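## Task

A free-standing wooden chest with seven shallow drawers sits on the table, and the third drawer counting down from the top contains three small round tea tins. Pull that drawer open and place one tin entirely on the table surface, upright or on its side. When finished, the remaining tins must still be inside that drawer, all drawers must be closed, and the chest must be in its original spot. Nothing may still be moving at the end, and nothing may be held in place only by the robot. Release everything and move the hands away afterwards.

## Robot and tools

Robot: two arms, left_arm and right_arm, mounted facing each other across the table. Each arm carries an identical five-finger right hand, so the hands are not mirror images. The names are labels only and do not tell you which side of an image an arm appears on.

World frame: all results use one shared frame with its origin on the table top, midway between the two arm bases. z = 0 is the table surface and +z is up. left_arm's base is on the +y side. Positions are in metres and orientations are quaternions (w,x,y,z). Printed hand positions can be slightly off, more so at long reach.

Hand point: a point fixed to the palm, 0.05 m in front of it, where the index pad meets the thumb tip in a pinch. Its axes:
- +z runs along the straightened fingers, which extend 0.06 to 0.07 m past the point.
- +y points out of the palm.
- +x runs across the palm toward the little finger.
A wrist bracket on the little-finger side sticks out 0.03 m beyond the point along +y and 0.11 m across the palm, and it can collide with things.

Row format (28 numbers, each in [-1, 1]): the first 14 belong to the left arm and hand, the next 14 to the right. Both arms must always be included.
- Positions 1 to 6: dx, dy, dz, rx, ry, rz. This is an offset, not an absolute pose. It is measured in the hand point's own axes from the hand point's measured pose at the start of the action. Every row is measured from that same start, not from the previous row. A value of 1.0 means 0.6 m or 180 degrees. rx, ry, rz together form one rotation vector.
- Positions 7 to 14 (hand): little, ring, middle, index, thumb_bend, thumb_turn, force_limit, speed. These are absolute targets.
  - Fingers: +1 is straight/open, -1 is curled into the palm.
  - thumb_turn: +1 is beside the palm, -1 is in front of it, opposite the fingers.
  - Pinch: roughly index -0.22, thumb_bend -0.75, thumb_turn -0.57.
  - force_limit: scales linearly from about 0 N at -1 to 10 N at +1 (15 N for the thumb motors). It only stops closing motion.
  - speed: scales from near zero at -1 to full at +1, where the full travel takes 0.6 s.
There is no 'no change' value. To keep a hand as it is, resend its last eight numbers. If none have been sent yet, send hand_measured followed by hand_force_limit and hand_speed.

Tools:
- execute_actions(actions): a list of actions. Each action is a table of up to 15 rows, one row per control step at 1/30 s. A shorter table repeats its last row until 15 steps have run. An empty list just returns the current state and images. On each step the commanded pose is clipped to within 100 mm and 16 degrees of the measured pose, so a far offset may need several actions.
- move(target, speed, stop_force, blocking): target is one 28-number row. Its offsets are measured from the last pose reported in a result. It drives each hand point in a straight line, and both paths finish together, within 0.5 to 10 s.
  - speed: 0.002 to 0.5 m/s, default 0.25. Rotation is limited to twice that value in rad/s.
  - stop_force: optional, 9 to 40 N. An arm's path ends once its wrist sensor reads that much extra push against the motion. The arm then backs up two steps and holds. Use it only with slow, non-rotating moves. Leave it out when pulling away from something the hand is pressing on.
  - blocking=false: returns after 0.5 s. You must then use wait or stop before sending further commands. It cannot be combined with stop_force.
  - The result adds a 'move:' line reporting how each arm ended: done, off_target, moving, held, contact or fault. It also lists limits, such as paced (the command was clipped) or held (some steps were blocked), and each hand point's distance from its target.
- wait(seconds 0 to 10): lets the simulation run while the arms hold their last command.
- stop(): brakes a running move.
- zoom_image(camera, region [x0,y0,x1,y1], at most 504x504 px): gives a closer view from cam_left_wrist or cam_right_wrist. Both cameras produce 672x504 images.
- show_instructions(): shows the reference image pages.
- finished_scene(scene): ends the current scene, given its number. This cannot be undone. The next scene's task appears in its result.

Reading results:
- State line: each arm's pose and velocities.
- 'Hand target': the pose the controller is currently steering toward.
- 'pose unreachable': the clearance check altered or blocked a command.
- Wrist force and torque: given in the end effector's axes. Readings include an offset of up to about 4 N and noise, and each axis saturates near 50 N.
- hand_measured, hand_stopped_by and hand_load_n: six values each, in motor order. hand_stopped_by uses the words moving, target, force, stalled or fault. hand_load_n is positive when something pushes a finger open. If these loads drop to about zero, the grip has been lost.
- Camera calibration changes are also listed in results.

Gripping: with thumb_turn fully closed, the whole hand can wrap around objects 0.035 to 0.08 m across. Turn the thumb before reaching the object. Close slowly (speed -0.9 or lower) for a gentle grip. To loosen, send a target more open than hand_measured.

Hazards:
- The arms are stiff. Commanding a target only slightly past a firm contact can trigger a fault.
- An arm faults and stops for 10 s if any joint torque reaches its limit (135 N m for the three large joints, 25.2 N m for the wrist joints) or if an outside force reaches 150 N.
- Holding a load heats the motors. At 85 °C the brakes lock until the motors cool.
- Never let the two arms hit or press on each other.
- Do not knock the chest or any tin off the table, and avoid dropping, slamming or hard shoves.
- Before finishing, make sure every drawer is shut and everything is at rest, then release and move the hands clear. Loose objects may occasionally get a small push from outside.

Each tool is called after "Emit:" by a JSON object that holds its "fn" and its "kwargs".

Reference images:

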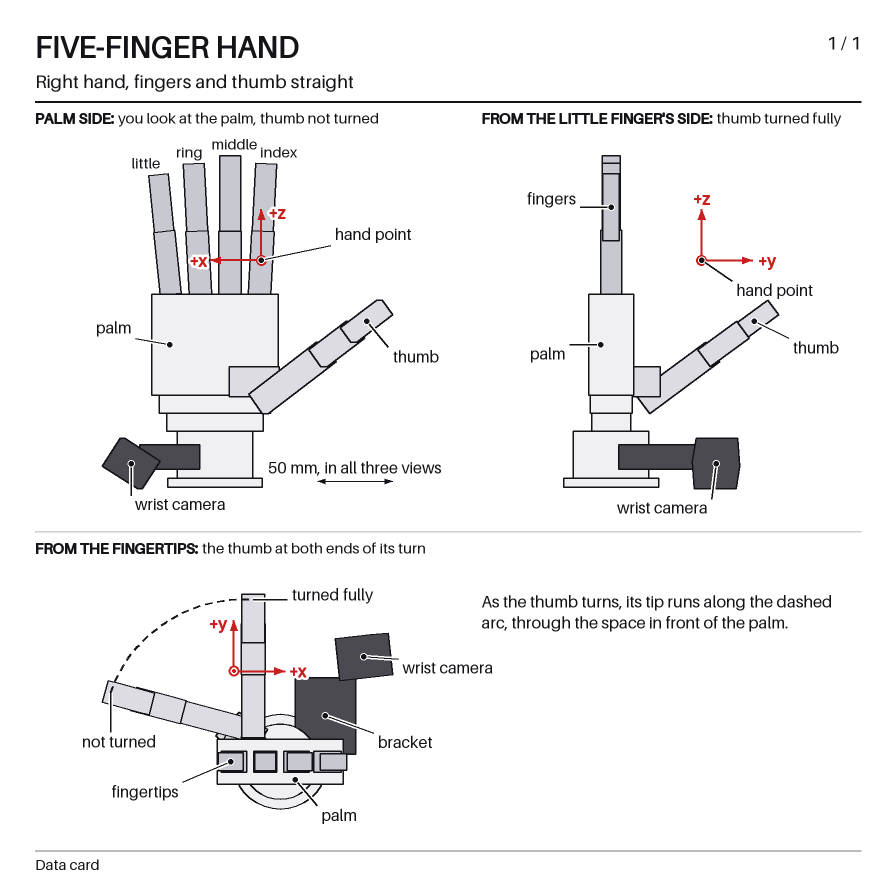

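## Session

Emit:
{"fn": "execute_actions", "kwargs": {"actions": []}}

Scene clock: 0.00 s.
left_arm: end_effector_position=(+0.2994, +0.4413, +0.4738) hand_measured=(+1.000, +1.000, +1.000, +1.000, +1.000, +1.000) hand_load_n=(+0.0, +0.0, +0.0, +0.0, +0.0, +0.0) hand_stopped_by=(target, target, target, target, target, target) hand_force_limit=0.00 hand_speed=-0.80 end_effector_quat_wxyz=(+0.002, +0.366, +0.931, -0.006) end_effector_velocity=(+0.000, -0.000, -0.000) end_effector_angular_velocity=(+0.001, -0.001, -0.000) | right_arm: end_effector_position=(+0.2173, -0.3156, +0.4762) hand_measured=(+1.000, +1.000, +1.000, +1.000, +1.000, +1.000) hand_load_n=(+0.0, +0.0, +0.0, +0.0, +0.0, +0.0) hand_stopped_by=(target, target, target, target, target, target) hand_force_limit=0.00 hand_speed=-0.80 end_effector_quat_wxyz=(+0.007, -0.267, +0.964, -0.012) end_effector_velocity=(-0.000, -0.000, +0.000) end_effector_angular_velocity=(-0.000, -0.001, +0.001)
Joint positions: left_arm=[ 0.575 -1.719  1.347  1.932  1.578 -1.881] | right_arm=[-1.212 -1.709  1.328  1.937  1.594 -1.886]
Joint velocities: left_arm=[-0.     0.001 -0.    -0.    -0.001  0.   ] | right_arm=[ 0.    -0.    -0.001  0.001  0.001 -0.   ]
Wrist force (N, on the end effector, along its own x y z axes, offset not removed): no reading
Wrist torque (N m, same axes, about the end effector's origin, offset not removed): no reading
Hand target (left_arm): +0.299, +0.441, +0.474; +0.002, +0.366, +0.931, -0.006
Hand target (right_arm): +0.217, -0.316, +0.476; +0.007, -0.267, +0.964, -0.012

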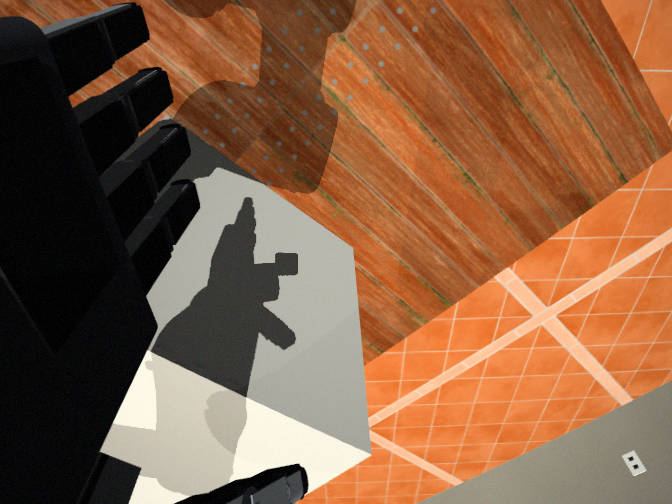

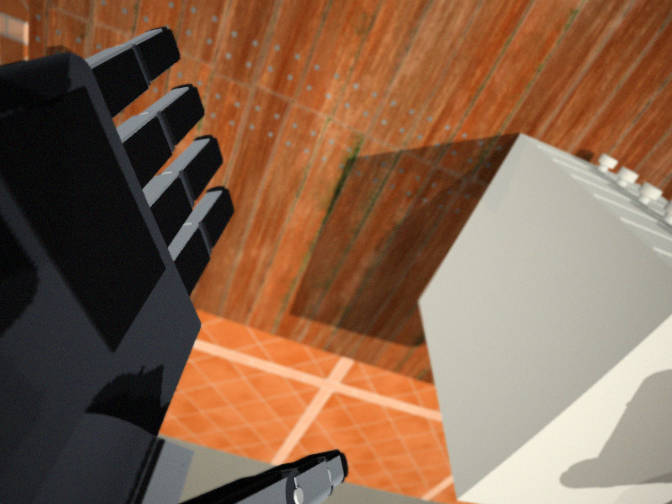

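Emit:
{"fn": "move", "kwargs": {"target": [0,0,0,0,0,0,1,1,1,1,1,1,0,-0.8, 0.3,0.47,0.083,0.114,-0.19,0,1,1,1,1,1,1,0,-0.8]}}

Scene clock: 2.77 s.
left_arm: end_effector_position=(+0.2994, +0.4413, +0.4738) hand_measured=(+1.000, +1.000, +1.000, +1.000, +1.000, +1.000) hand_load_n=(+0.0, +0.0, +0.0, +0.0, +0.0, +0.0) hand_stopped_by=(target, target, target, target, target, target) hand_force_limit=0.00 hand_speed=-0.80 end_effector_quat_wxyz=(+0.002, +0.366, +0.931, -0.006) end_effector_velocity=(+0.000, +0.000, +0.000) end_effector_angular_velocity=(+0.000, -0.002, +0.000) | right_arm: end_effector_position=(-0.0813, -0.1682, +0.4189) hand_measured=(+1.000, +1.000, +1.000, +1.000, +1.000, +1.000) hand_load_n=(+0.0, +0.0, +0.0, +0.0, +0.0, +0.0) hand_stopped_by=(target, target, target, target, target, target) hand_force_limit=0.00 hand_speed=-0.80 end_effector_quat_wxyz=(+0.333, -0.254, +0.903, -0.100) end_effector_velocity=(-0.000, +0.000, -0.001) end_effector_angular_velocity=(-0.006, -0.006, -0.012)
Joint positions: left_arm=[ 0.575 -1.719  1.347  1.932  1.578 -1.881] | right_arm=[ 0.547 -1.306  1.29   1.932  2.205 -0.02 ]
Joint velocities: left_arm=[ 0.    -0.    -0.    -0.    -0.002 -0.   ] | right_arm=[ 0.002  0.009 -0.003  0.013 -0.001  0.018]
Wrist force (N, on the end effector, along its own x y z axes, offset not removed): left_arm=[1.1 0.4 -1.7] | right_arm=[1.0 -2.1 3.1]
Wrist torque (N m, same axes, about the end effector's origin, offset not removed): left_arm=[-0.07 -0.11 0.18] | right_arm=[-0.47 -0.19 0.22]
Hand target (left_arm): +0.299, +0.441, +0.474; +0.002, +0.366, +0.931, -0.006
Hand target (right_arm): -0.081, -0.168, +0.419; +0.333, -0.253, +0.903, -0.100
Off the commanded pose (left_arm): 0.000 m, 0 deg.
Off the commanded pose (right_arm): 0.001 m, 0 deg.
move: done
camera_calibration (this result's frames):
cam_left_wrist: T_world_to_cam=[[0.722723, 0.690997, 0.0139183, -0.535174], [0.571138, -0.608459, 0.55098, -0.163509], [0.389194, -0.390257, -0.834402, 0.580544], [0, 0, 0, 1]] pos_world=[0.254224, 0.496876, 0.581946]
cam_right_wrist: T_world_to_cam=[[-0.28175, 0.917083, -0.282092, 0.248983], [0.221212, 0.348169, 0.910957, -0.307192], [0.933639, 0.19426, -0.300966, 0.364257], [0, 0, 0, 1]] pos_world=[-0.201979, -0.192144, 0.459704]

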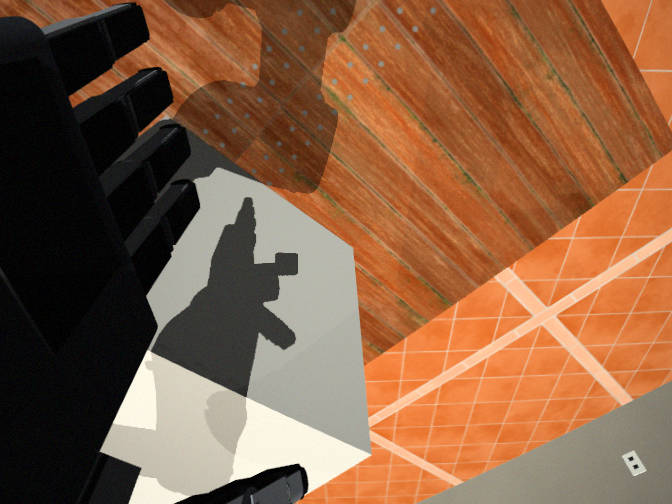

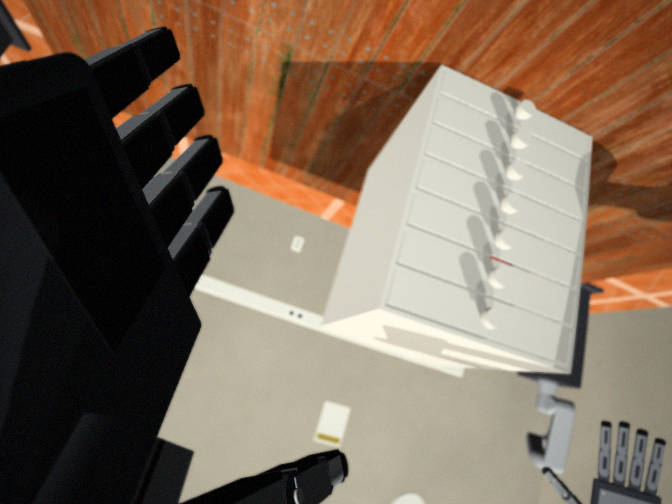

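Emit:
{"fn": "move", "kwargs": {"target": [0,0,0,0,0,0,1,1,1,1,1,1,0,-0.8, -0.082,0.183,0.237,0.47,-0.34,-0.80,1,1,1,0.5,-0.3,-0.57,0,0]}}

Scene clock: 10.83 s.
left_arm: end_effector_position=(+0.2994, +0.4413, +0.4738) hand_measured=(+1.000, +1.000, +1.000, +1.000, +1.000, +1.000) hand_load_n=(+0.0, +0.0, +0.0, +0.0, +0.0, +0.0) hand_stopped_by=(target, target, target, target, target, target) hand_force_limit=0.00 hand_speed=-0.80 end_effector_quat_wxyz=(+0.002, +0.366, +0.931, -0.006) end_effector_velocity=(+0.000, +0.000, +0.000) end_effector_angular_velocity=(+0.001, -0.001, +0.000) | right_arm: end_effector_position=(-0.0804, -0.1667, +0.4174) hand_measured=(+1.000, +1.000, +1.000, +0.500, -0.300, -0.570) hand_load_n=(+0.0, +0.0, +0.0, +0.0, +0.0, +0.0) hand_stopped_by=(target, target, target, target, target, target) hand_force_limit=0.00 hand_speed=0.00 end_effector_quat_wxyz=(+0.340, -0.265, +0.895, -0.112) end_effector_velocity=(-0.000, -0.000, -0.000) end_effector_angular_velocity=(-0.000, +0.000, -0.000)
Joint positions: left_arm=[ 0.575 -1.719  1.347  1.932  1.578 -1.881] | right_arm=[ 0.548 -1.296  1.292  1.945  2.219 -0.035]
Joint velocities: left_arm=[ 0.    -0.    -0.     0.001 -0.001 -0.   ] | right_arm=[-0.    -0.     0.     0.    -0.001  0.   ]
Wrist force (N, on the end effector, along its own x y z axes, offset not removed): left_arm=[-1.4 -0.9 -0.7] | right_arm=[-1.0 -1.0 1.9]
Wrist torque (N m, same axes, about the end effector's origin, offset not removed): left_arm=[-0.26 0.24 -0.06] | right_arm=[-0.23 0.10 0.07]
Hand target (left_arm): +0.299, +0.441, +0.474; +0.002, +0.366, +0.931, -0.006
Hand target (right_arm): -0.080, -0.167, +0.417; +0.340, -0.265, +0.895, -0.112
Off the commanded pose (left_arm): 0.000 m, 0 deg.
Off the commanded pose (right_arm): 0.184 m, 176 deg; position and orientation clipped at the last step of the last action.
move: held (right_arm); limits=paced,held; held on 188 of 196 steps (right_arm), including the last (right_arm)
pose unreachable (right arm): on one or more control steps of this call, first in action 0 (counted from 0), this arm could not follow its commanded pose, so it was not sent that pose on those steps. On the call's last step it was still not sent that pose. It may still have moved: this result reports where it is.
cause: the commanded pose would bring two parts of the arm too close to each other (joints 4 (wrist 1) to 6 (wrist 3) lie between them).
camera_calibration (this result's frames):
cam_left_wrist: T_world_to_cam=[[0.722723, 0.690997, 0.0139181, -0.535174], [0.571138, -0.608459, 0.55098, -0.163509], [0.389194, -0.390257, -0.834402, 0.580544], [0, 0, 0, 1]] pos_world=[0.254224, 0.496876, 0.581946]
cam_right_wrist: T_world_to_cam=[[-0.290729, 0.903854, -0.313887, 0.257743], [0.195248, 0.377198, 0.905318, -0.301412], [0.936672, 0.201917, -0.286138, 0.357923], [0, 0, 0, 1]] pos_world=[-0.201473, -0.191541, 0.456191]

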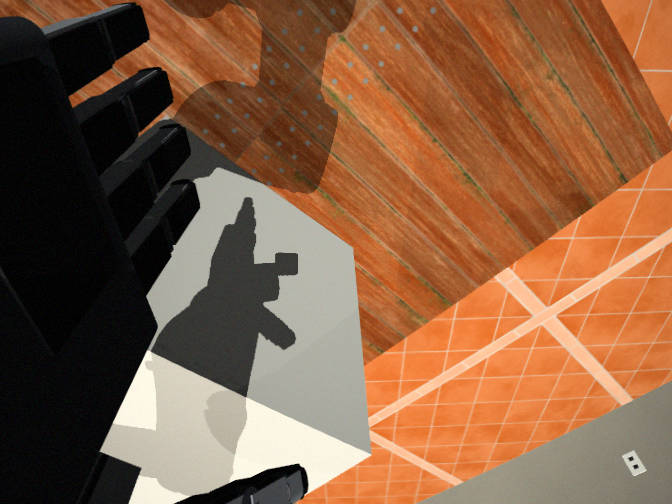

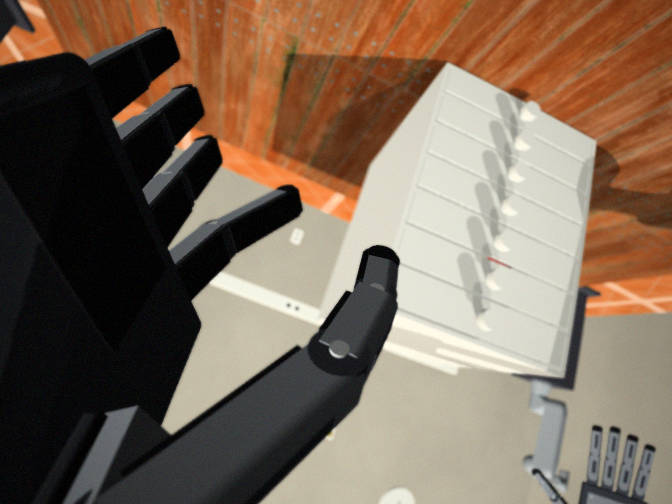

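Emit:
{"fn": "move", "kwargs": {"target": [0,0,0,0,0,0,1,1,1,1,1,1,0,-0.8, 0,0,0,0,0,0.67,1,1,1,0.5,-0.3,-0.57,0,0], "speed": 0.5}}

Scene clock: 16.70 s.
left_arm: end_effector_position=(+0.2994, +0.4413, +0.4738) hand_measured=(+1.000, +1.000, +1.000, +1.000, +1.000, +1.000) hand_load_n=(+0.0, +0.0, +0.0, +0.0, +0.0, +0.0) hand_stopped_by=(target, target, target, target, target, target) hand_force_limit=0.00 hand_speed=-0.80 end_effector_quat_wxyz=(+0.002, +0.366, +0.931, -0.006) end_effector_velocity=(-0.000, -0.000, -0.000) end_effector_angular_velocity=(-0.001, +0.001, -0.000) | right_arm: end_effector_position=(-0.0805, -0.1673, +0.4169) hand_measured=(+1.000, +1.000, +1.000, +0.500, -0.300, -0.570) hand_load_n=(+0.0, +0.0, +0.0, +0.0, +0.0, +0.0) hand_stopped_by=(target, target, target, target, target, target) hand_force_limit=0.00 hand_speed=0.00 end_effector_quat_wxyz=(+0.325, +0.195, +0.922, +0.081) end_effector_velocity=(+0.000, +0.000, +0.000) end_effector_angular_velocity=(-0.001, -0.001, +0.001)
Joint positions: left_arm=[ 0.575 -1.719  1.347  1.932  1.578 -1.881] | right_arm=[ 0.609 -1.204  1.242  1.866  2.179  0.998]
Joint velocities: left_arm=[-0.    -0.     0.    -0.     0.001  0.   ] | right_arm=[-0.    -0.    -0.     0.001  0.001 -0.002]
Wrist force (N, on the end effector, along its own x y z axes, offset not removed): left_arm=[0.5 -0.5 -0.2] | right_arm=[-0.6 -2.8 2.1]
Wrist torque (N m, same axes, about the end effector's origin, offset not removed): left_arm=[-0.23 0.02 0.15] | right_arm=[-0.58 -0.03 -0.01]
Hand target (left_arm): +0.299, +0.441, +0.474; +0.002, +0.366, +0.931, -0.006
Hand target (right_arm): -0.081, -0.167, +0.417; +0.325, +0.195, +0.922, +0.081
Off the commanded pose (left_arm): 0.000 m, 0 deg.
Off the commanded pose (right_arm): 0.001 m, 63 deg; orientation clipped at the last step of the last action.
move: held (right_arm); limits=paced,held; held on 5 of 165 steps (right_arm), including the last (right_arm)
pose unreachable (right arm): on one or more control steps of this call, first in action 0 (counted from 0), this arm could not follow its commanded pose, so it was not sent that pose on those steps. On the call's last step it was still not sent that pose. It may still have moved: this result reports where it is.
cause: the commanded pose would bring two parts of the arm too close to each other (joints 4 (wrist 1) to 6 (wrist 3) lie between them).
camera_calibration (this result's frames):
cam_left_wrist: T_world_to_cam=[[0.722724, 0.690997, 0.0139182, -0.535174], [0.571138, -0.608459, 0.55098, -0.163509], [0.389194, -0.390257, -0.834402, 0.580544], [0, 0, 0, 1]] pos_world=[0.254224, 0.496876, 0.581946]
cam_right_wrist: T_world_to_cam=[[0.417427, 0.843213, 0.338743, 0.0328375], [0.209867, -0.452152, 0.866899, -0.422299], [0.884144, -0.290777, -0.365703, 0.304589], [0, 0, 0, 1]] pos_world=[-0.194381, -0.130065, 0.466356]

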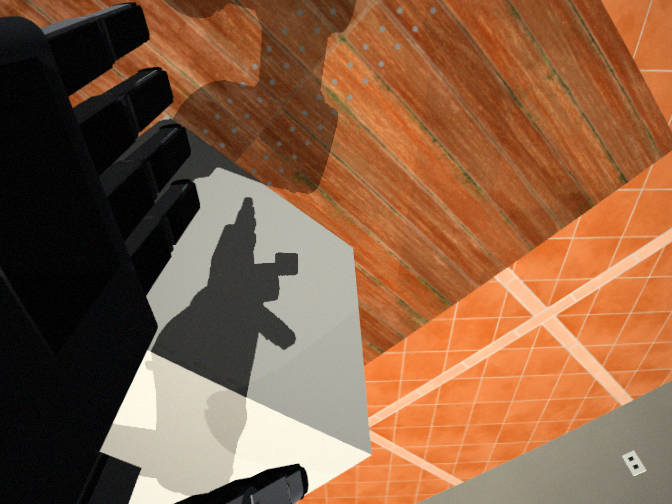

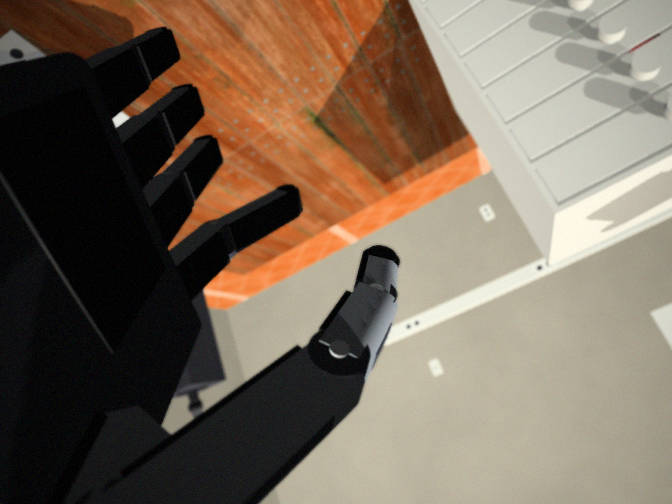

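Emit:
{"fn": "move", "kwargs": {"target": [0,0,0,0,0,0,1,1,1,1,1,1,0,-0.8, 0.102,0.43,0.33,0.110,0.061,0.362,1,1,1,0.5,-0.3,-0.57,0,0]}}

Scene clock: 23.37 s.
left_arm: end_effector_position=(+0.2994, +0.4413, +0.4738) hand_measured=(+1.000, +1.000, +1.000, +1.000, +1.000, +1.000) hand_load_n=(+0.0, +0.0, +0.0, +0.0, +0.0, +0.0) hand_stopped_by=(target, target, target, target, target, target) hand_force_limit=0.00 hand_speed=-0.80 end_effector_quat_wxyz=(+0.002, +0.366, +0.931, -0.006) end_effector_velocity=(+0.000, +0.001, +0.001) end_effector_angular_velocity=(-0.002, -0.003, -0.000) | right_arm: end_effector_position=(+0.0796, +0.0957, +0.2989) hand_measured=(+1.000, +1.000, +1.000, +0.500, -0.300, -0.570) hand_load_n=(+0.0, +0.0, +0.0, +0.0, +0.0, +0.0) hand_stopped_by=(target, target, target, target, target, target) hand_force_limit=0.00 hand_speed=0.00 end_effector_quat_wxyz=(+0.062, +0.666, +0.722, +0.177) end_effector_velocity=(+0.000, +0.003, -0.001) end_effector_angular_velocity=(+0.015, +0.009, -0.002)
Joint positions: left_arm=[ 0.575 -1.719  1.347  1.932  1.578 -1.881] | right_arm=[ 0.092 -0.491  0.037  1.829  1.894  1.418]
Joint velocities: left_arm=[-0.    -0.002  0.    -0.    -0.001  0.   ] | right_arm=[-0.003  0.006 -0.016 -0.004 -0.009  0.   ]
Wrist force (N, on the end effector, along its own x y z axes, offset not removed): left_arm=[-1.2 0.5 -0.8] | right_arm=[-0.6 -2.5 1.7]
Wrist torque (N m, same axes, about the end effector's origin, offset not removed): left_arm=[-0.10 0.30 0.02] | right_arm=[-0.53 0.06 0.07]
Hand target (left_arm): +0.299, +0.441, +0.474; +0.002, +0.366, +0.931, -0.006
Hand target (right_arm): +0.080, +0.096, +0.299; +0.061, +0.667, +0.722, +0.177
Off the commanded pose (left_arm): 0.000 m, 0 deg.
Off the commanded pose (right_arm): 0.002 m, 11 deg.
elbow stopped short (right arm): the move would have taken joint 3 (elbow) straighter than the controller allows; a more bent joint 3 avoids this.
move: off_target (right_arm); limits=paced
camera_calibration (this result's frames):
cam_left_wrist: T_world_to_cam=[[0.722723, 0.690997, 0.0139182, -0.535174], [0.571138, -0.608459, 0.55098, -0.163509], [0.389194, -0.390257, -0.834402, 0.580544], [0, 0, 0, 1]] pos_world=[0.254224, 0.496876, 0.581946]
cam_right_wrist: T_world_to_cam=[[0.951593, -0.0877384, 0.294571, -0.156016], [-0.194033, -0.914761, 0.35435, -0.00506876], [0.238372, -0.394353, -0.887505, 0.413618], [0, 0, 0, 1]] pos_world=[0.0488848, 0.144786, 0.414842]

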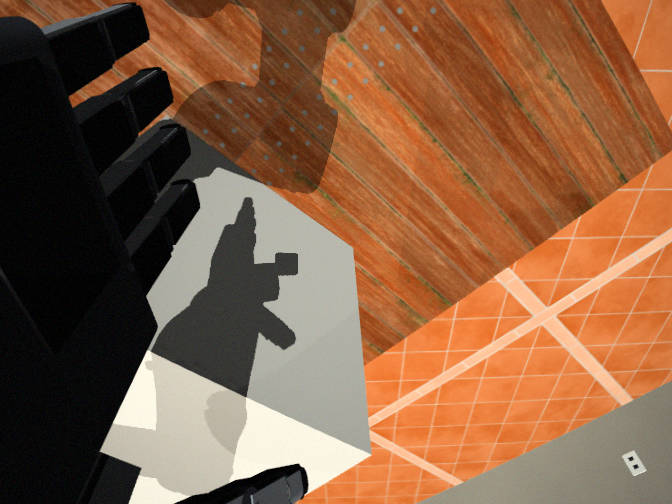

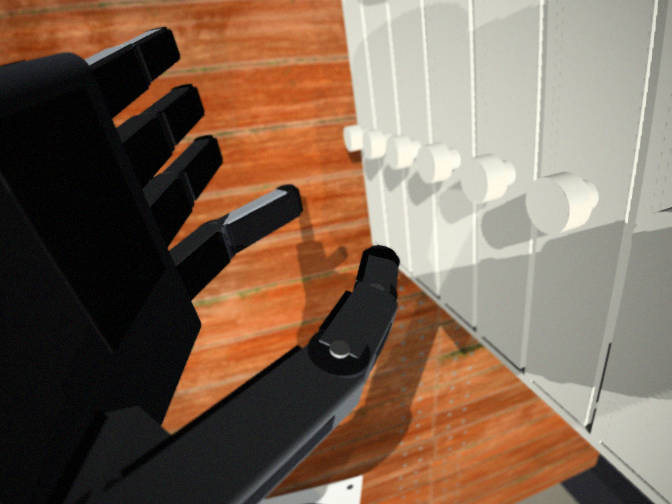

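Emit:
{"fn": "move", "kwargs": {"target": [0,0,0,0,0,0,1,1,1,1,1,1,0,-0.8, -0.017,0.015,0.103,-0.073,0.401,0.213,1,1,1,0.5,-0.3,-0.57,0,0]}}

Scene clock: 27.10 s.
left_arm: end_effector_position=(+0.2994, +0.4413, +0.4738) hand_measured=(+1.000, +1.000, +1.000, +1.000, +1.000, +1.000) hand_load_n=(+0.0, +0.0, +0.0, +0.0, +0.0, +0.0) hand_stopped_by=(target, target, target, target, target, target) hand_force_limit=0.00 hand_speed=-0.80 end_effector_quat_wxyz=(+0.002, +0.366, +0.931, -0.006) end_effector_velocity=(+0.000, -0.000, -0.000) end_effector_angular_velocity=(+0.001, -0.000, -0.000) | right_arm: end_effector_position=(+0.1092, +0.0967, +0.2435) hand_measured=(+1.000, +1.000, +1.000, +0.500, -0.300, -0.570) hand_load_n=(+0.0, +0.0, +0.0, +0.0, +0.0, +0.0) hand_stopped_by=(target, target, target, target, target, target) hand_force_limit=0.00 hand_speed=0.00 end_effector_quat_wxyz=(-0.354, +0.613, +0.355, +0.611) end_effector_velocity=(+0.000, +0.000, -0.001) end_effector_angular_velocity=(+0.013, -0.004, -0.000)
Joint positions: left_arm=[ 0.575 -1.719  1.347  1.932  1.578 -1.881] | right_arm=[ 0.09  -1.287  1.809 -0.518  2.047  1.573]
Joint velocities: left_arm=[-0.     0.    -0.     0.    -0.001  0.   ] | right_arm=[ 0.     0.001  0.009 -0.025  0.    -0.003]
Wrist force (N, on the end effector, along its own x y z axes, offset not removed): left_arm=[1.0 -1.2 2.0] | right_arm=[-1.5 -2.1 2.1]
Wrist torque (N m, same axes, about the end effector's origin, offset not removed): left_arm=[-0.56 -0.09 0.17] | right_arm=[-0.50 0.22 0.03]
Hand target (left_arm): +0.299, +0.441, +0.474; +0.002, +0.366, +0.931, -0.006
Hand target (right_arm): +0.109, +0.097, +0.243; -0.354, +0.612, +0.355, +0.611
Off the commanded pose (left_arm): 0.000 m, 0 deg.
Off the commanded pose (right_arm): 0.000 m, 0 deg.
move: done
camera_calibration (this result's frames):
cam_left_wrist: T_world_to_cam=[[0.722723, 0.690997, 0.0139183, -0.535174], [0.571138, -0.608459, 0.55098, -0.163509], [0.389194, -0.390257, -0.834402, 0.580544], [0, 0, 0, 1]] pos_world=[0.254224, 0.496876, 0.581946]
cam_right_wrist: T_world_to_cam=[[0.868744, -0.474257, -0.142705, -0.0148639], [-0.368562, -0.426604, -0.825937, 0.280512], [0.330828, 0.770123, -0.545402, 0.151746], [0, 0, 0, 1]] pos_world=[0.0660968, -0.00424535, 0.312326]

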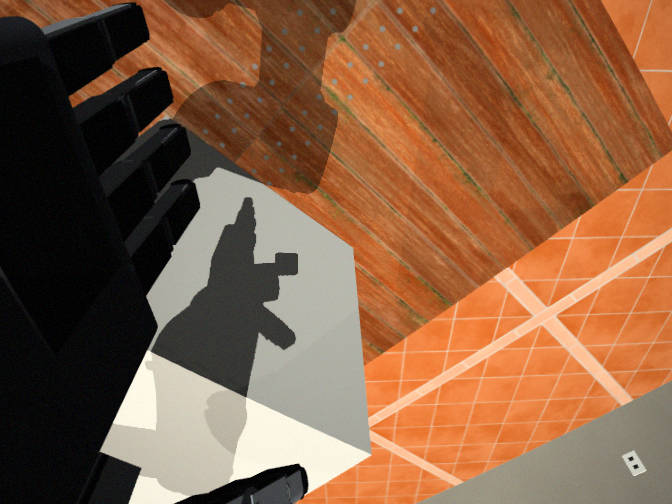

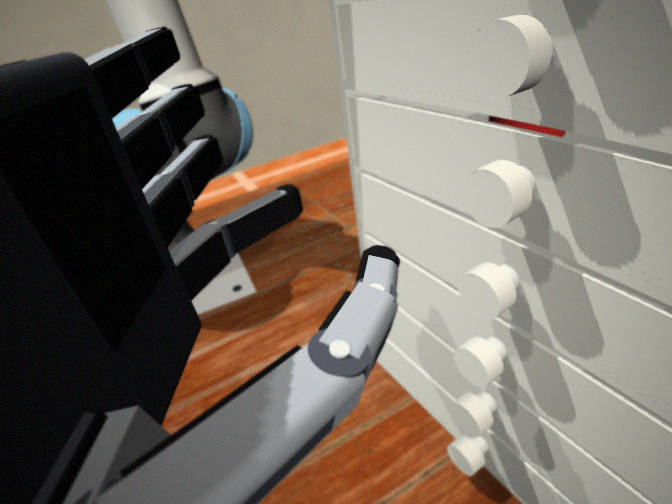

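Emit:
{"fn": "move", "kwargs": {"target": [0,0,0,0,0,0,1,1,1,1,1,1,0,-0.8, -0.009,0.081,0.043,0,0,0,1,1,1,0.8,-0.1,-0.57,0,0], "speed": 0.08}}

Scene clock: 28.67 s.
left_arm: end_effector_position=(+0.2994, +0.4413, +0.4738) hand_measured=(+1.000, +1.000, +1.000, +1.000, +1.000, +1.000) hand_load_n=(+0.0, +0.0, +0.0, +0.0, +0.0, +0.0) hand_stopped_by=(target, target, target, target, target, target) hand_force_limit=0.00 hand_speed=-0.80 end_effector_quat_wxyz=(+0.002, +0.366, +0.931, -0.006) end_effector_velocity=(-0.001, -0.000, -0.000) end_effector_angular_velocity=(-0.002, +0.004, +0.000) | right_arm: end_effector_position=(+0.1639, +0.0949, +0.2381) hand_measured=(+1.000, +1.000, +1.000, +0.800, -0.100, -0.570) hand_load_n=(+0.0, +0.0, +0.0, +0.0, +0.0, +0.0) hand_stopped_by=(target, target, target, target, target, target) hand_force_limit=0.00 hand_speed=0.00 end_effector_quat_wxyz=(-0.354, +0.613, +0.355, +0.611) end_effector_velocity=(+0.003, -0.000, -0.001) end_effector_angular_velocity=(-0.001, -0.000, +0.001)
Joint positions: left_arm=[ 0.575 -1.719  1.347  1.932  1.578 -1.881] | right_arm=[-0.031 -1.306  1.851 -0.541  1.927  1.572]
Joint velocities: left_arm=[-0.    -0.001  0.001  0.     0.004 -0.   ] | right_arm=[-0.007 -0.     0.002 -0.001 -0.007 -0.   ]
Wrist force (N, on the end effector, along its own x y z axes, offset not removed): left_arm=[-1.4 -1.3 -0.4] | right_arm=[0.3 -2.2 1.9]
Wrist torque (N m, same axes, about the end effector's origin, offset not removed): left_arm=[-0.28 0.34 0.09] | right_arm=[-0.52 -0.10 0.15]
Hand target (left_arm): +0.299, +0.441, +0.474; +0.002, +0.366, +0.931, -0.006
Hand target (right_arm): +0.164, +0.095, +0.238; -0.354, +0.613, +0.355, +0.611
Off the commanded pose (left_arm): 0.000 m, 0 deg.
Off the commanded pose (right_arm): 0.000 m, 0 deg.
move: done
camera_calibration (this result's frames):
cam_left_wrist: T_world_to_cam=[[0.722723, 0.690997, 0.0139182, -0.535174], [0.571138, -0.608459, 0.55098, -0.163509], [0.389194, -0.390257, -0.834402, 0.580544], [0, 0, 0, 1]] pos_world=[0.254224, 0.496876, 0.581946]
cam_right_wrist: T_world_to_cam=[[0.868757, -0.474339, -0.142351, -0.064052], [-0.368284, -0.426613, -0.826056, 0.295458], [0.331102, 0.770068, -0.545314, 0.132072], [0, 0, 0, 1]] pos_world=[0.120729, -0.00604081, 0.306967]

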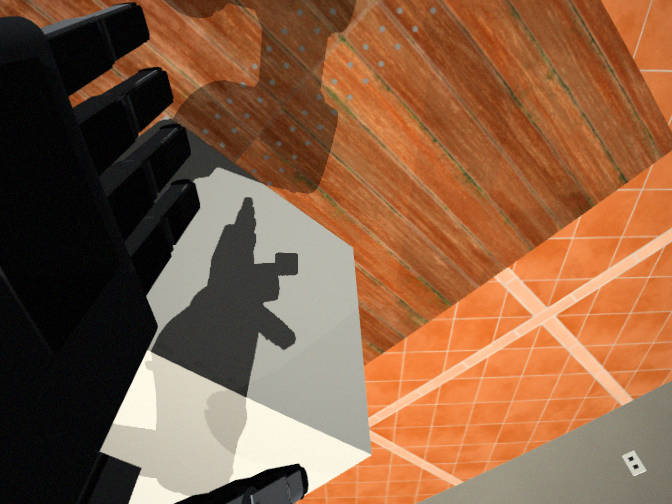

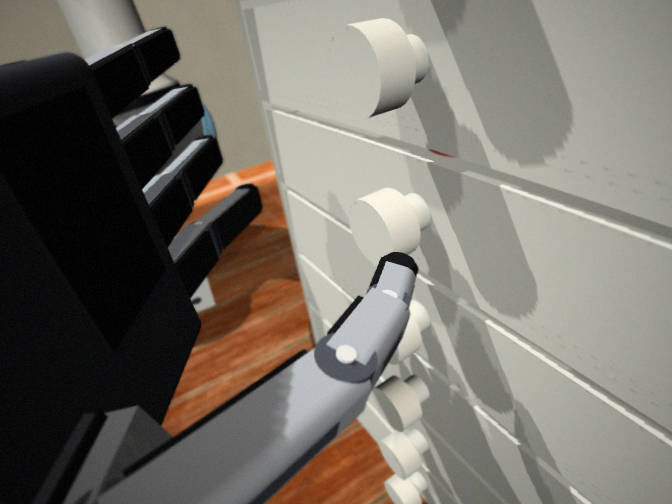

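Emit:
{"fn": "move", "kwargs": {"target": [0,0,0,0,0,0,1,1,1,1,1,1,0,-0.8, 0.007,0.033,0.008,0,0,0,1,1,1,0.8,-0.1,-0.57,0,0], "speed": 0.03}}

Scene clock: 29.97 s.
left_arm: end_effector_position=(+0.2994, +0.4413, +0.4738) hand_measured=(+1.000, +1.000, +1.000, +1.000, +1.000, +1.000) hand_load_n=(+0.0, +0.0, +0.0, +0.0, +0.0, +0.0) hand_stopped_by=(target, target, target, target, target, target) hand_force_limit=0.00 hand_speed=-0.80 end_effector_quat_wxyz=(+0.002, +0.366, +0.931, -0.006) end_effector_velocity=(-0.000, +0.001, +0.000) end_effector_angular_velocity=(-0.002, -0.002, -0.000) | right_arm: end_effector_position=(+0.1832, +0.0893, +0.2423) hand_measured=(+1.000, +1.000, +1.000, +0.800, -0.100, -0.570) hand_load_n=(+0.0, +0.0, +0.0, +0.0, +0.0, +0.0) hand_stopped_by=(target, target, target, target, target, target) hand_force_limit=0.00 hand_speed=0.00 end_effector_quat_wxyz=(-0.354, +0.613, +0.355, +0.611) end_effector_velocity=(+0.003, -0.001, +0.001) end_effector_angular_velocity=(+0.001, -0.000, +0.000)
Joint positions: left_arm=[ 0.575 -1.719  1.347  1.932  1.578 -1.881] | right_arm=[-0.076 -1.328  1.867 -0.535  1.882  1.571]
Joint velocities: left_arm=[-0.    -0.002  0.     0.    -0.001  0.   ] | right_arm=[-0.006 -0.003  0.002  0.    -0.006  0.   ]
Wrist force (N, on the end effector, along its own x y z axes, offset not removed): left_arm=[-0.5 -0.7 -0.3] | right_arm=[0.6 -1.2 3.1]
Wrist torque (N m, same axes, about the end effector's origin, offset not removed): left_arm=[-0.24 0.17 0.04] | right_arm=[-0.37 -0.16 0.23]
Hand target (left_arm): +0.299, +0.441, +0.474; +0.002, +0.366, +0.931, -0.006
Hand target (right_arm): +0.183, +0.089, +0.242; -0.354, +0.613, +0.355, +0.611
Off the commanded pose (left_arm): 0.000 m, 0 deg.
Off the commanded pose (right_arm): 0.000 m, 0 deg.
move: done
camera_calibration (this result's frames):
cam_left_wrist: T_world_to_cam=[[0.722723, 0.690997, 0.0139182, -0.535174], [0.571138, -0.608459, 0.55098, -0.163509], [0.389194, -0.390257, -0.834402, 0.580544], [0, 0, 0, 1]] pos_world=[0.254224, 0.496876, 0.581946]
cam_right_wrist: T_world_to_cam=[[0.868754, -0.474386, -0.142211, -0.082877], [-0.368184, -0.426618, -0.826098, 0.303619], [0.331219, 0.770036, -0.545288, 0.132227], [0, 0, 0, 1]] pos_world=[0.139991, -0.0116064, 0.311135]

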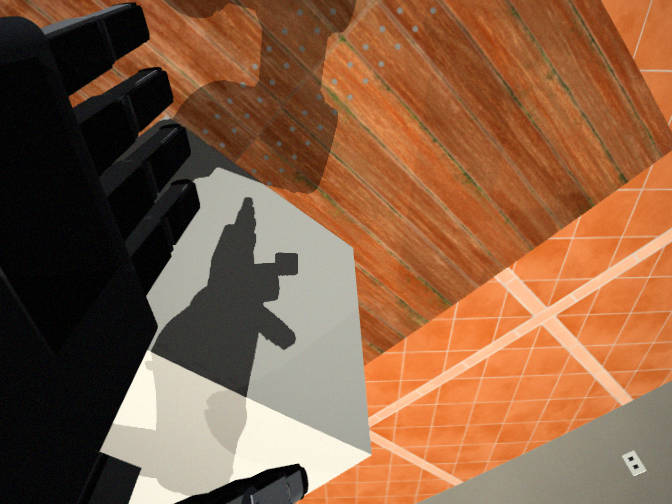

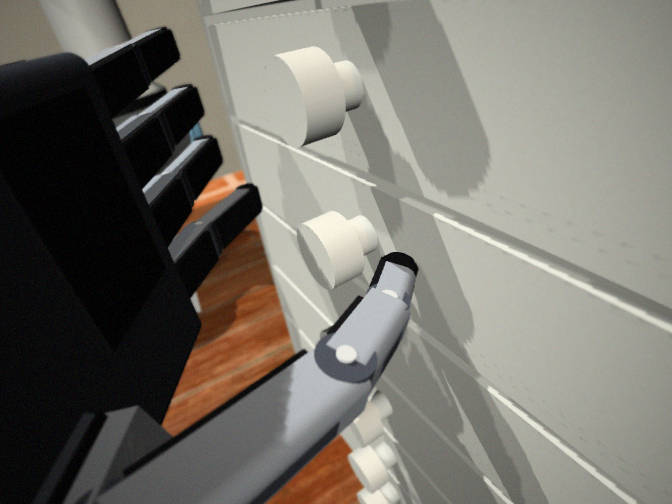

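Knob centred on the hand point. Close.

Emit:
{"fn": "execute_actions", "kwargs": {"actions": [[[0,0,0,0,0,0,1,1,1,1,1,1,0,-0.8, 0,0,0,0,0,0,1,1,1,-0.4,-0.9,-0.57,0.2,-0.3]],[[0,0,0,0,0,0,1,1,1,1,1,1,0,-0.8, 0,0,0,0,0,0,1,1,1,-0.4,-0.9,-0.57,0.2,-0.3]],[[0,0,0,0,0,0,1,1,1,1,1,1,0,-0.8, 0,0,0,0,0,0,1,1,1,-0.4,-0.9,-0.57,0.2,-0.3]]]}}

Scene clock: 31.63 s.
left_arm: end_effector_position=(+0.2994, +0.4413, +0.4738) hand_measured=(+1.000, +1.000, +1.000, +1.000, +1.000, +1.000) hand_load_n=(+0.0, +0.0, +0.0, +0.0, +0.0, +0.0) hand_stopped_by=(target, target, target, target, target, target) hand_force_limit=0.00 hand_speed=-0.80 end_effector_quat_wxyz=(+0.002, +0.366, +0.931, -0.006) end_effector_velocity=(-0.000, -0.000, -0.000) end_effector_angular_velocity=(-0.001, +0.001, +0.000) | right_arm: end_effector_position=(+0.1832, +0.0893, +0.2423) hand_measured=(+1.000, +1.000, +1.000, +0.340, -0.452, -0.570) hand_load_n=(+0.0, +0.0, +0.0, +9.0, +8.0, +1.0) hand_stopped_by=(target, target, target, force, force, target) hand_force_limit=0.20 hand_speed=-0.30 end_effector_quat_wxyz=(-0.354, +0.613, +0.356, +0.611) end_effector_velocity=(+0.000, -0.000, -0.000) end_effector_angular_velocity=(-0.001, +0.000, -0.001)
Joint positions: left_arm=[ 0.575 -1.719  1.347  1.932  1.578 -1.881] | right_arm=[-0.076 -1.328  1.867 -0.535  1.882  1.571]
Joint velocities: left_arm=[-0.    -0.     0.    -0.     0.002 -0.   ] | right_arm=[-0.     0.     0.     0.001  0.001 -0.   ]
Wrist force (N, on the end effector, along its own x y z axes, offset not removed): left_arm=[-0.1 0.8 -0.7] | right_arm=[-2.3 -6.0 -0.6]
Wrist torque (N m, same axes, about the end effector's origin, offset not removed): left_arm=[-0.11 0.14 0.07] | right_arm=[0.05 0.04 0.01]
Hand target (left_arm): +0.299, +0.441, +0.474; +0.002, +0.366, +0.931, -0.006
Hand target (right_arm): +0.183, +0.089, +0.242; -0.354, +0.613, +0.356, +0.611
Off the commanded pose (left_arm): 0.000 m, 0 deg.
Off the commanded pose (right_arm): 0.000 m, 0 deg.
camera_calibration (this result's frames):
cam_left_wrist: T_world_to_cam=[[0.722723, 0.690997, 0.0139183, -0.535174], [0.571138, -0.608459, 0.55098, -0.163509], [0.389194, -0.390257, -0.834402, 0.580544], [0, 0, 0, 1]] pos_world=[0.254224, 0.496876, 0.581946]
cam_right_wrist: T_world_to_cam=[[0.86877, -0.474364, -0.14219, -0.0828834], [-0.368179, -0.426687, -0.826064, 0.303598], [0.331184, 0.770011, -0.545344, 0.132259], [0, 0, 0, 1]] pos_world=[0.139983, -0.0116167, 0.311133]

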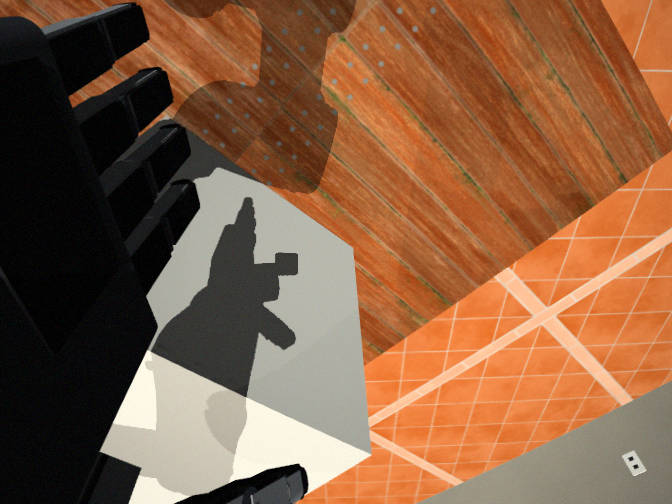

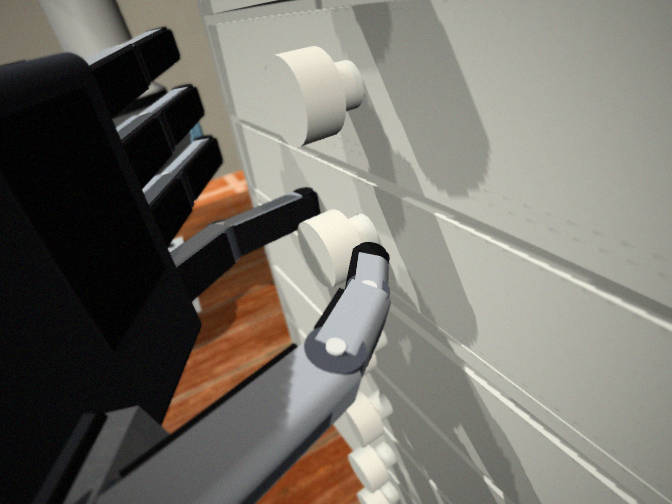

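Emit:
{"fn": "move", "kwargs": {"target": [0,0,0,0,0,0,1,1,1,1,1,1,0,-0.8, 0,-0.084,-0.055,0,0,0,1,1,1,-0.4,-0.9,-0.57,0.2,-0.3], "speed": 0.04}}

Scene clock: 33.60 s.
left_arm: end_effector_position=(+0.2994, +0.4413, +0.4738) hand_measured=(+1.000, +1.000, +1.000, +1.000, +1.000, +1.000) hand_load_n=(+0.0, +0.0, +0.0, +0.0, +0.0, +0.0) hand_stopped_by=(target, target, target, target, target, target) hand_force_limit=0.00 hand_speed=-0.80 end_effector_quat_wxyz=(+0.002, +0.366, +0.931, -0.006) end_effector_velocity=(-0.000, +0.000, +0.000) end_effector_angular_velocity=(-0.002, +0.000, -0.000) | right_arm: end_effector_position=(+0.1233, +0.0858, +0.2423) hand_measured=(+1.000, +1.000, +1.000, +0.338, -0.456, -0.570) hand_load_n=(+0.0, +0.0, +0.0, +0.0, +0.0, +0.0) hand_stopped_by=(target, target, target, force, force, target) hand_force_limit=0.20 hand_speed=-0.30 end_effector_quat_wxyz=(-0.354, +0.613, +0.355, +0.611) end_effector_velocity=(-0.002, -0.000, +0.000) end_effector_angular_velocity=(+0.000, -0.000, -0.001)
Joint positions: left_arm=[ 0.575 -1.719  1.347  1.932  1.578 -1.881] | right_arm=[ 0.057 -1.316  1.851 -0.531  2.015  1.572]
Joint velocities: left_arm=[ 0.    -0.001  0.    -0.001  0.002 -0.   ] | right_arm=[ 0.006  0.001 -0.002  0.     0.007 -0.   ]
Wrist force (N, on the end effector, along its own x y z axes, offset not removed): left_arm=[0.0 -1.3 -0.5] | right_arm=[-0.7 -2.1 2.0]
Wrist torque (N m, same axes, about the end effector's origin, offset not removed): left_arm=[-0.33 0.14 0.06] | right_arm=[-0.54 0.04 0.09]
Hand target (left_arm): +0.299, +0.441, +0.474; +0.002, +0.366, +0.931, -0.006
Hand target (right_arm): +0.123, +0.086, +0.242; -0.354, +0.613, +0.355, +0.611
Off the commanded pose (left_arm): 0.000 m, 0 deg.
Off the commanded pose (right_arm): 0.000 m, 0 deg.
move: done
camera_calibration (this result's frames):
cam_left_wrist: T_world_to_cam=[[0.722723, 0.690997, 0.0139182, -0.535174], [0.571138, -0.608459, 0.55098, -0.163509], [0.389194, -0.390257, -0.834402, 0.580544], [0, 0, 0, 1]] pos_world=[0.254224, 0.496876, 0.581946]
cam_right_wrist: T_world_to_cam=[[0.868734, -0.474311, -0.142587, -0.0324901], [-0.368506, -0.426651, -0.825937, 0.280056], [0.330916, 0.770064, -0.545433, 0.154882], [0, 0, 0, 1]] pos_world=[0.0801749, -0.0151929, 0.311154]

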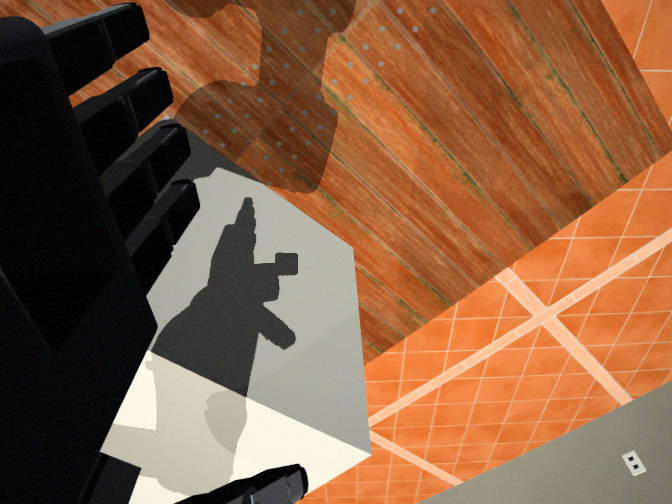

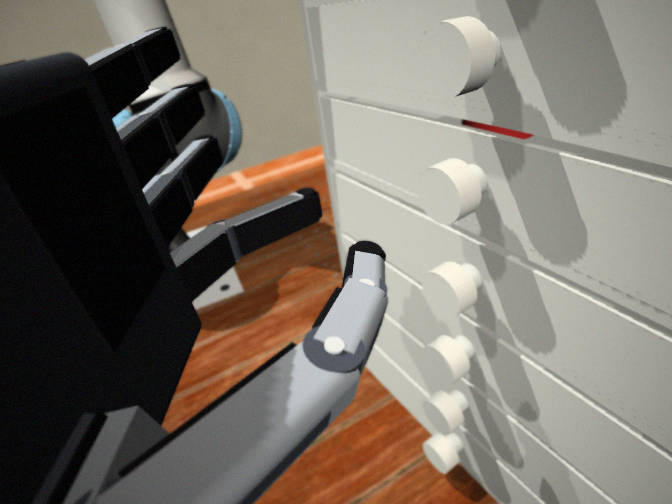

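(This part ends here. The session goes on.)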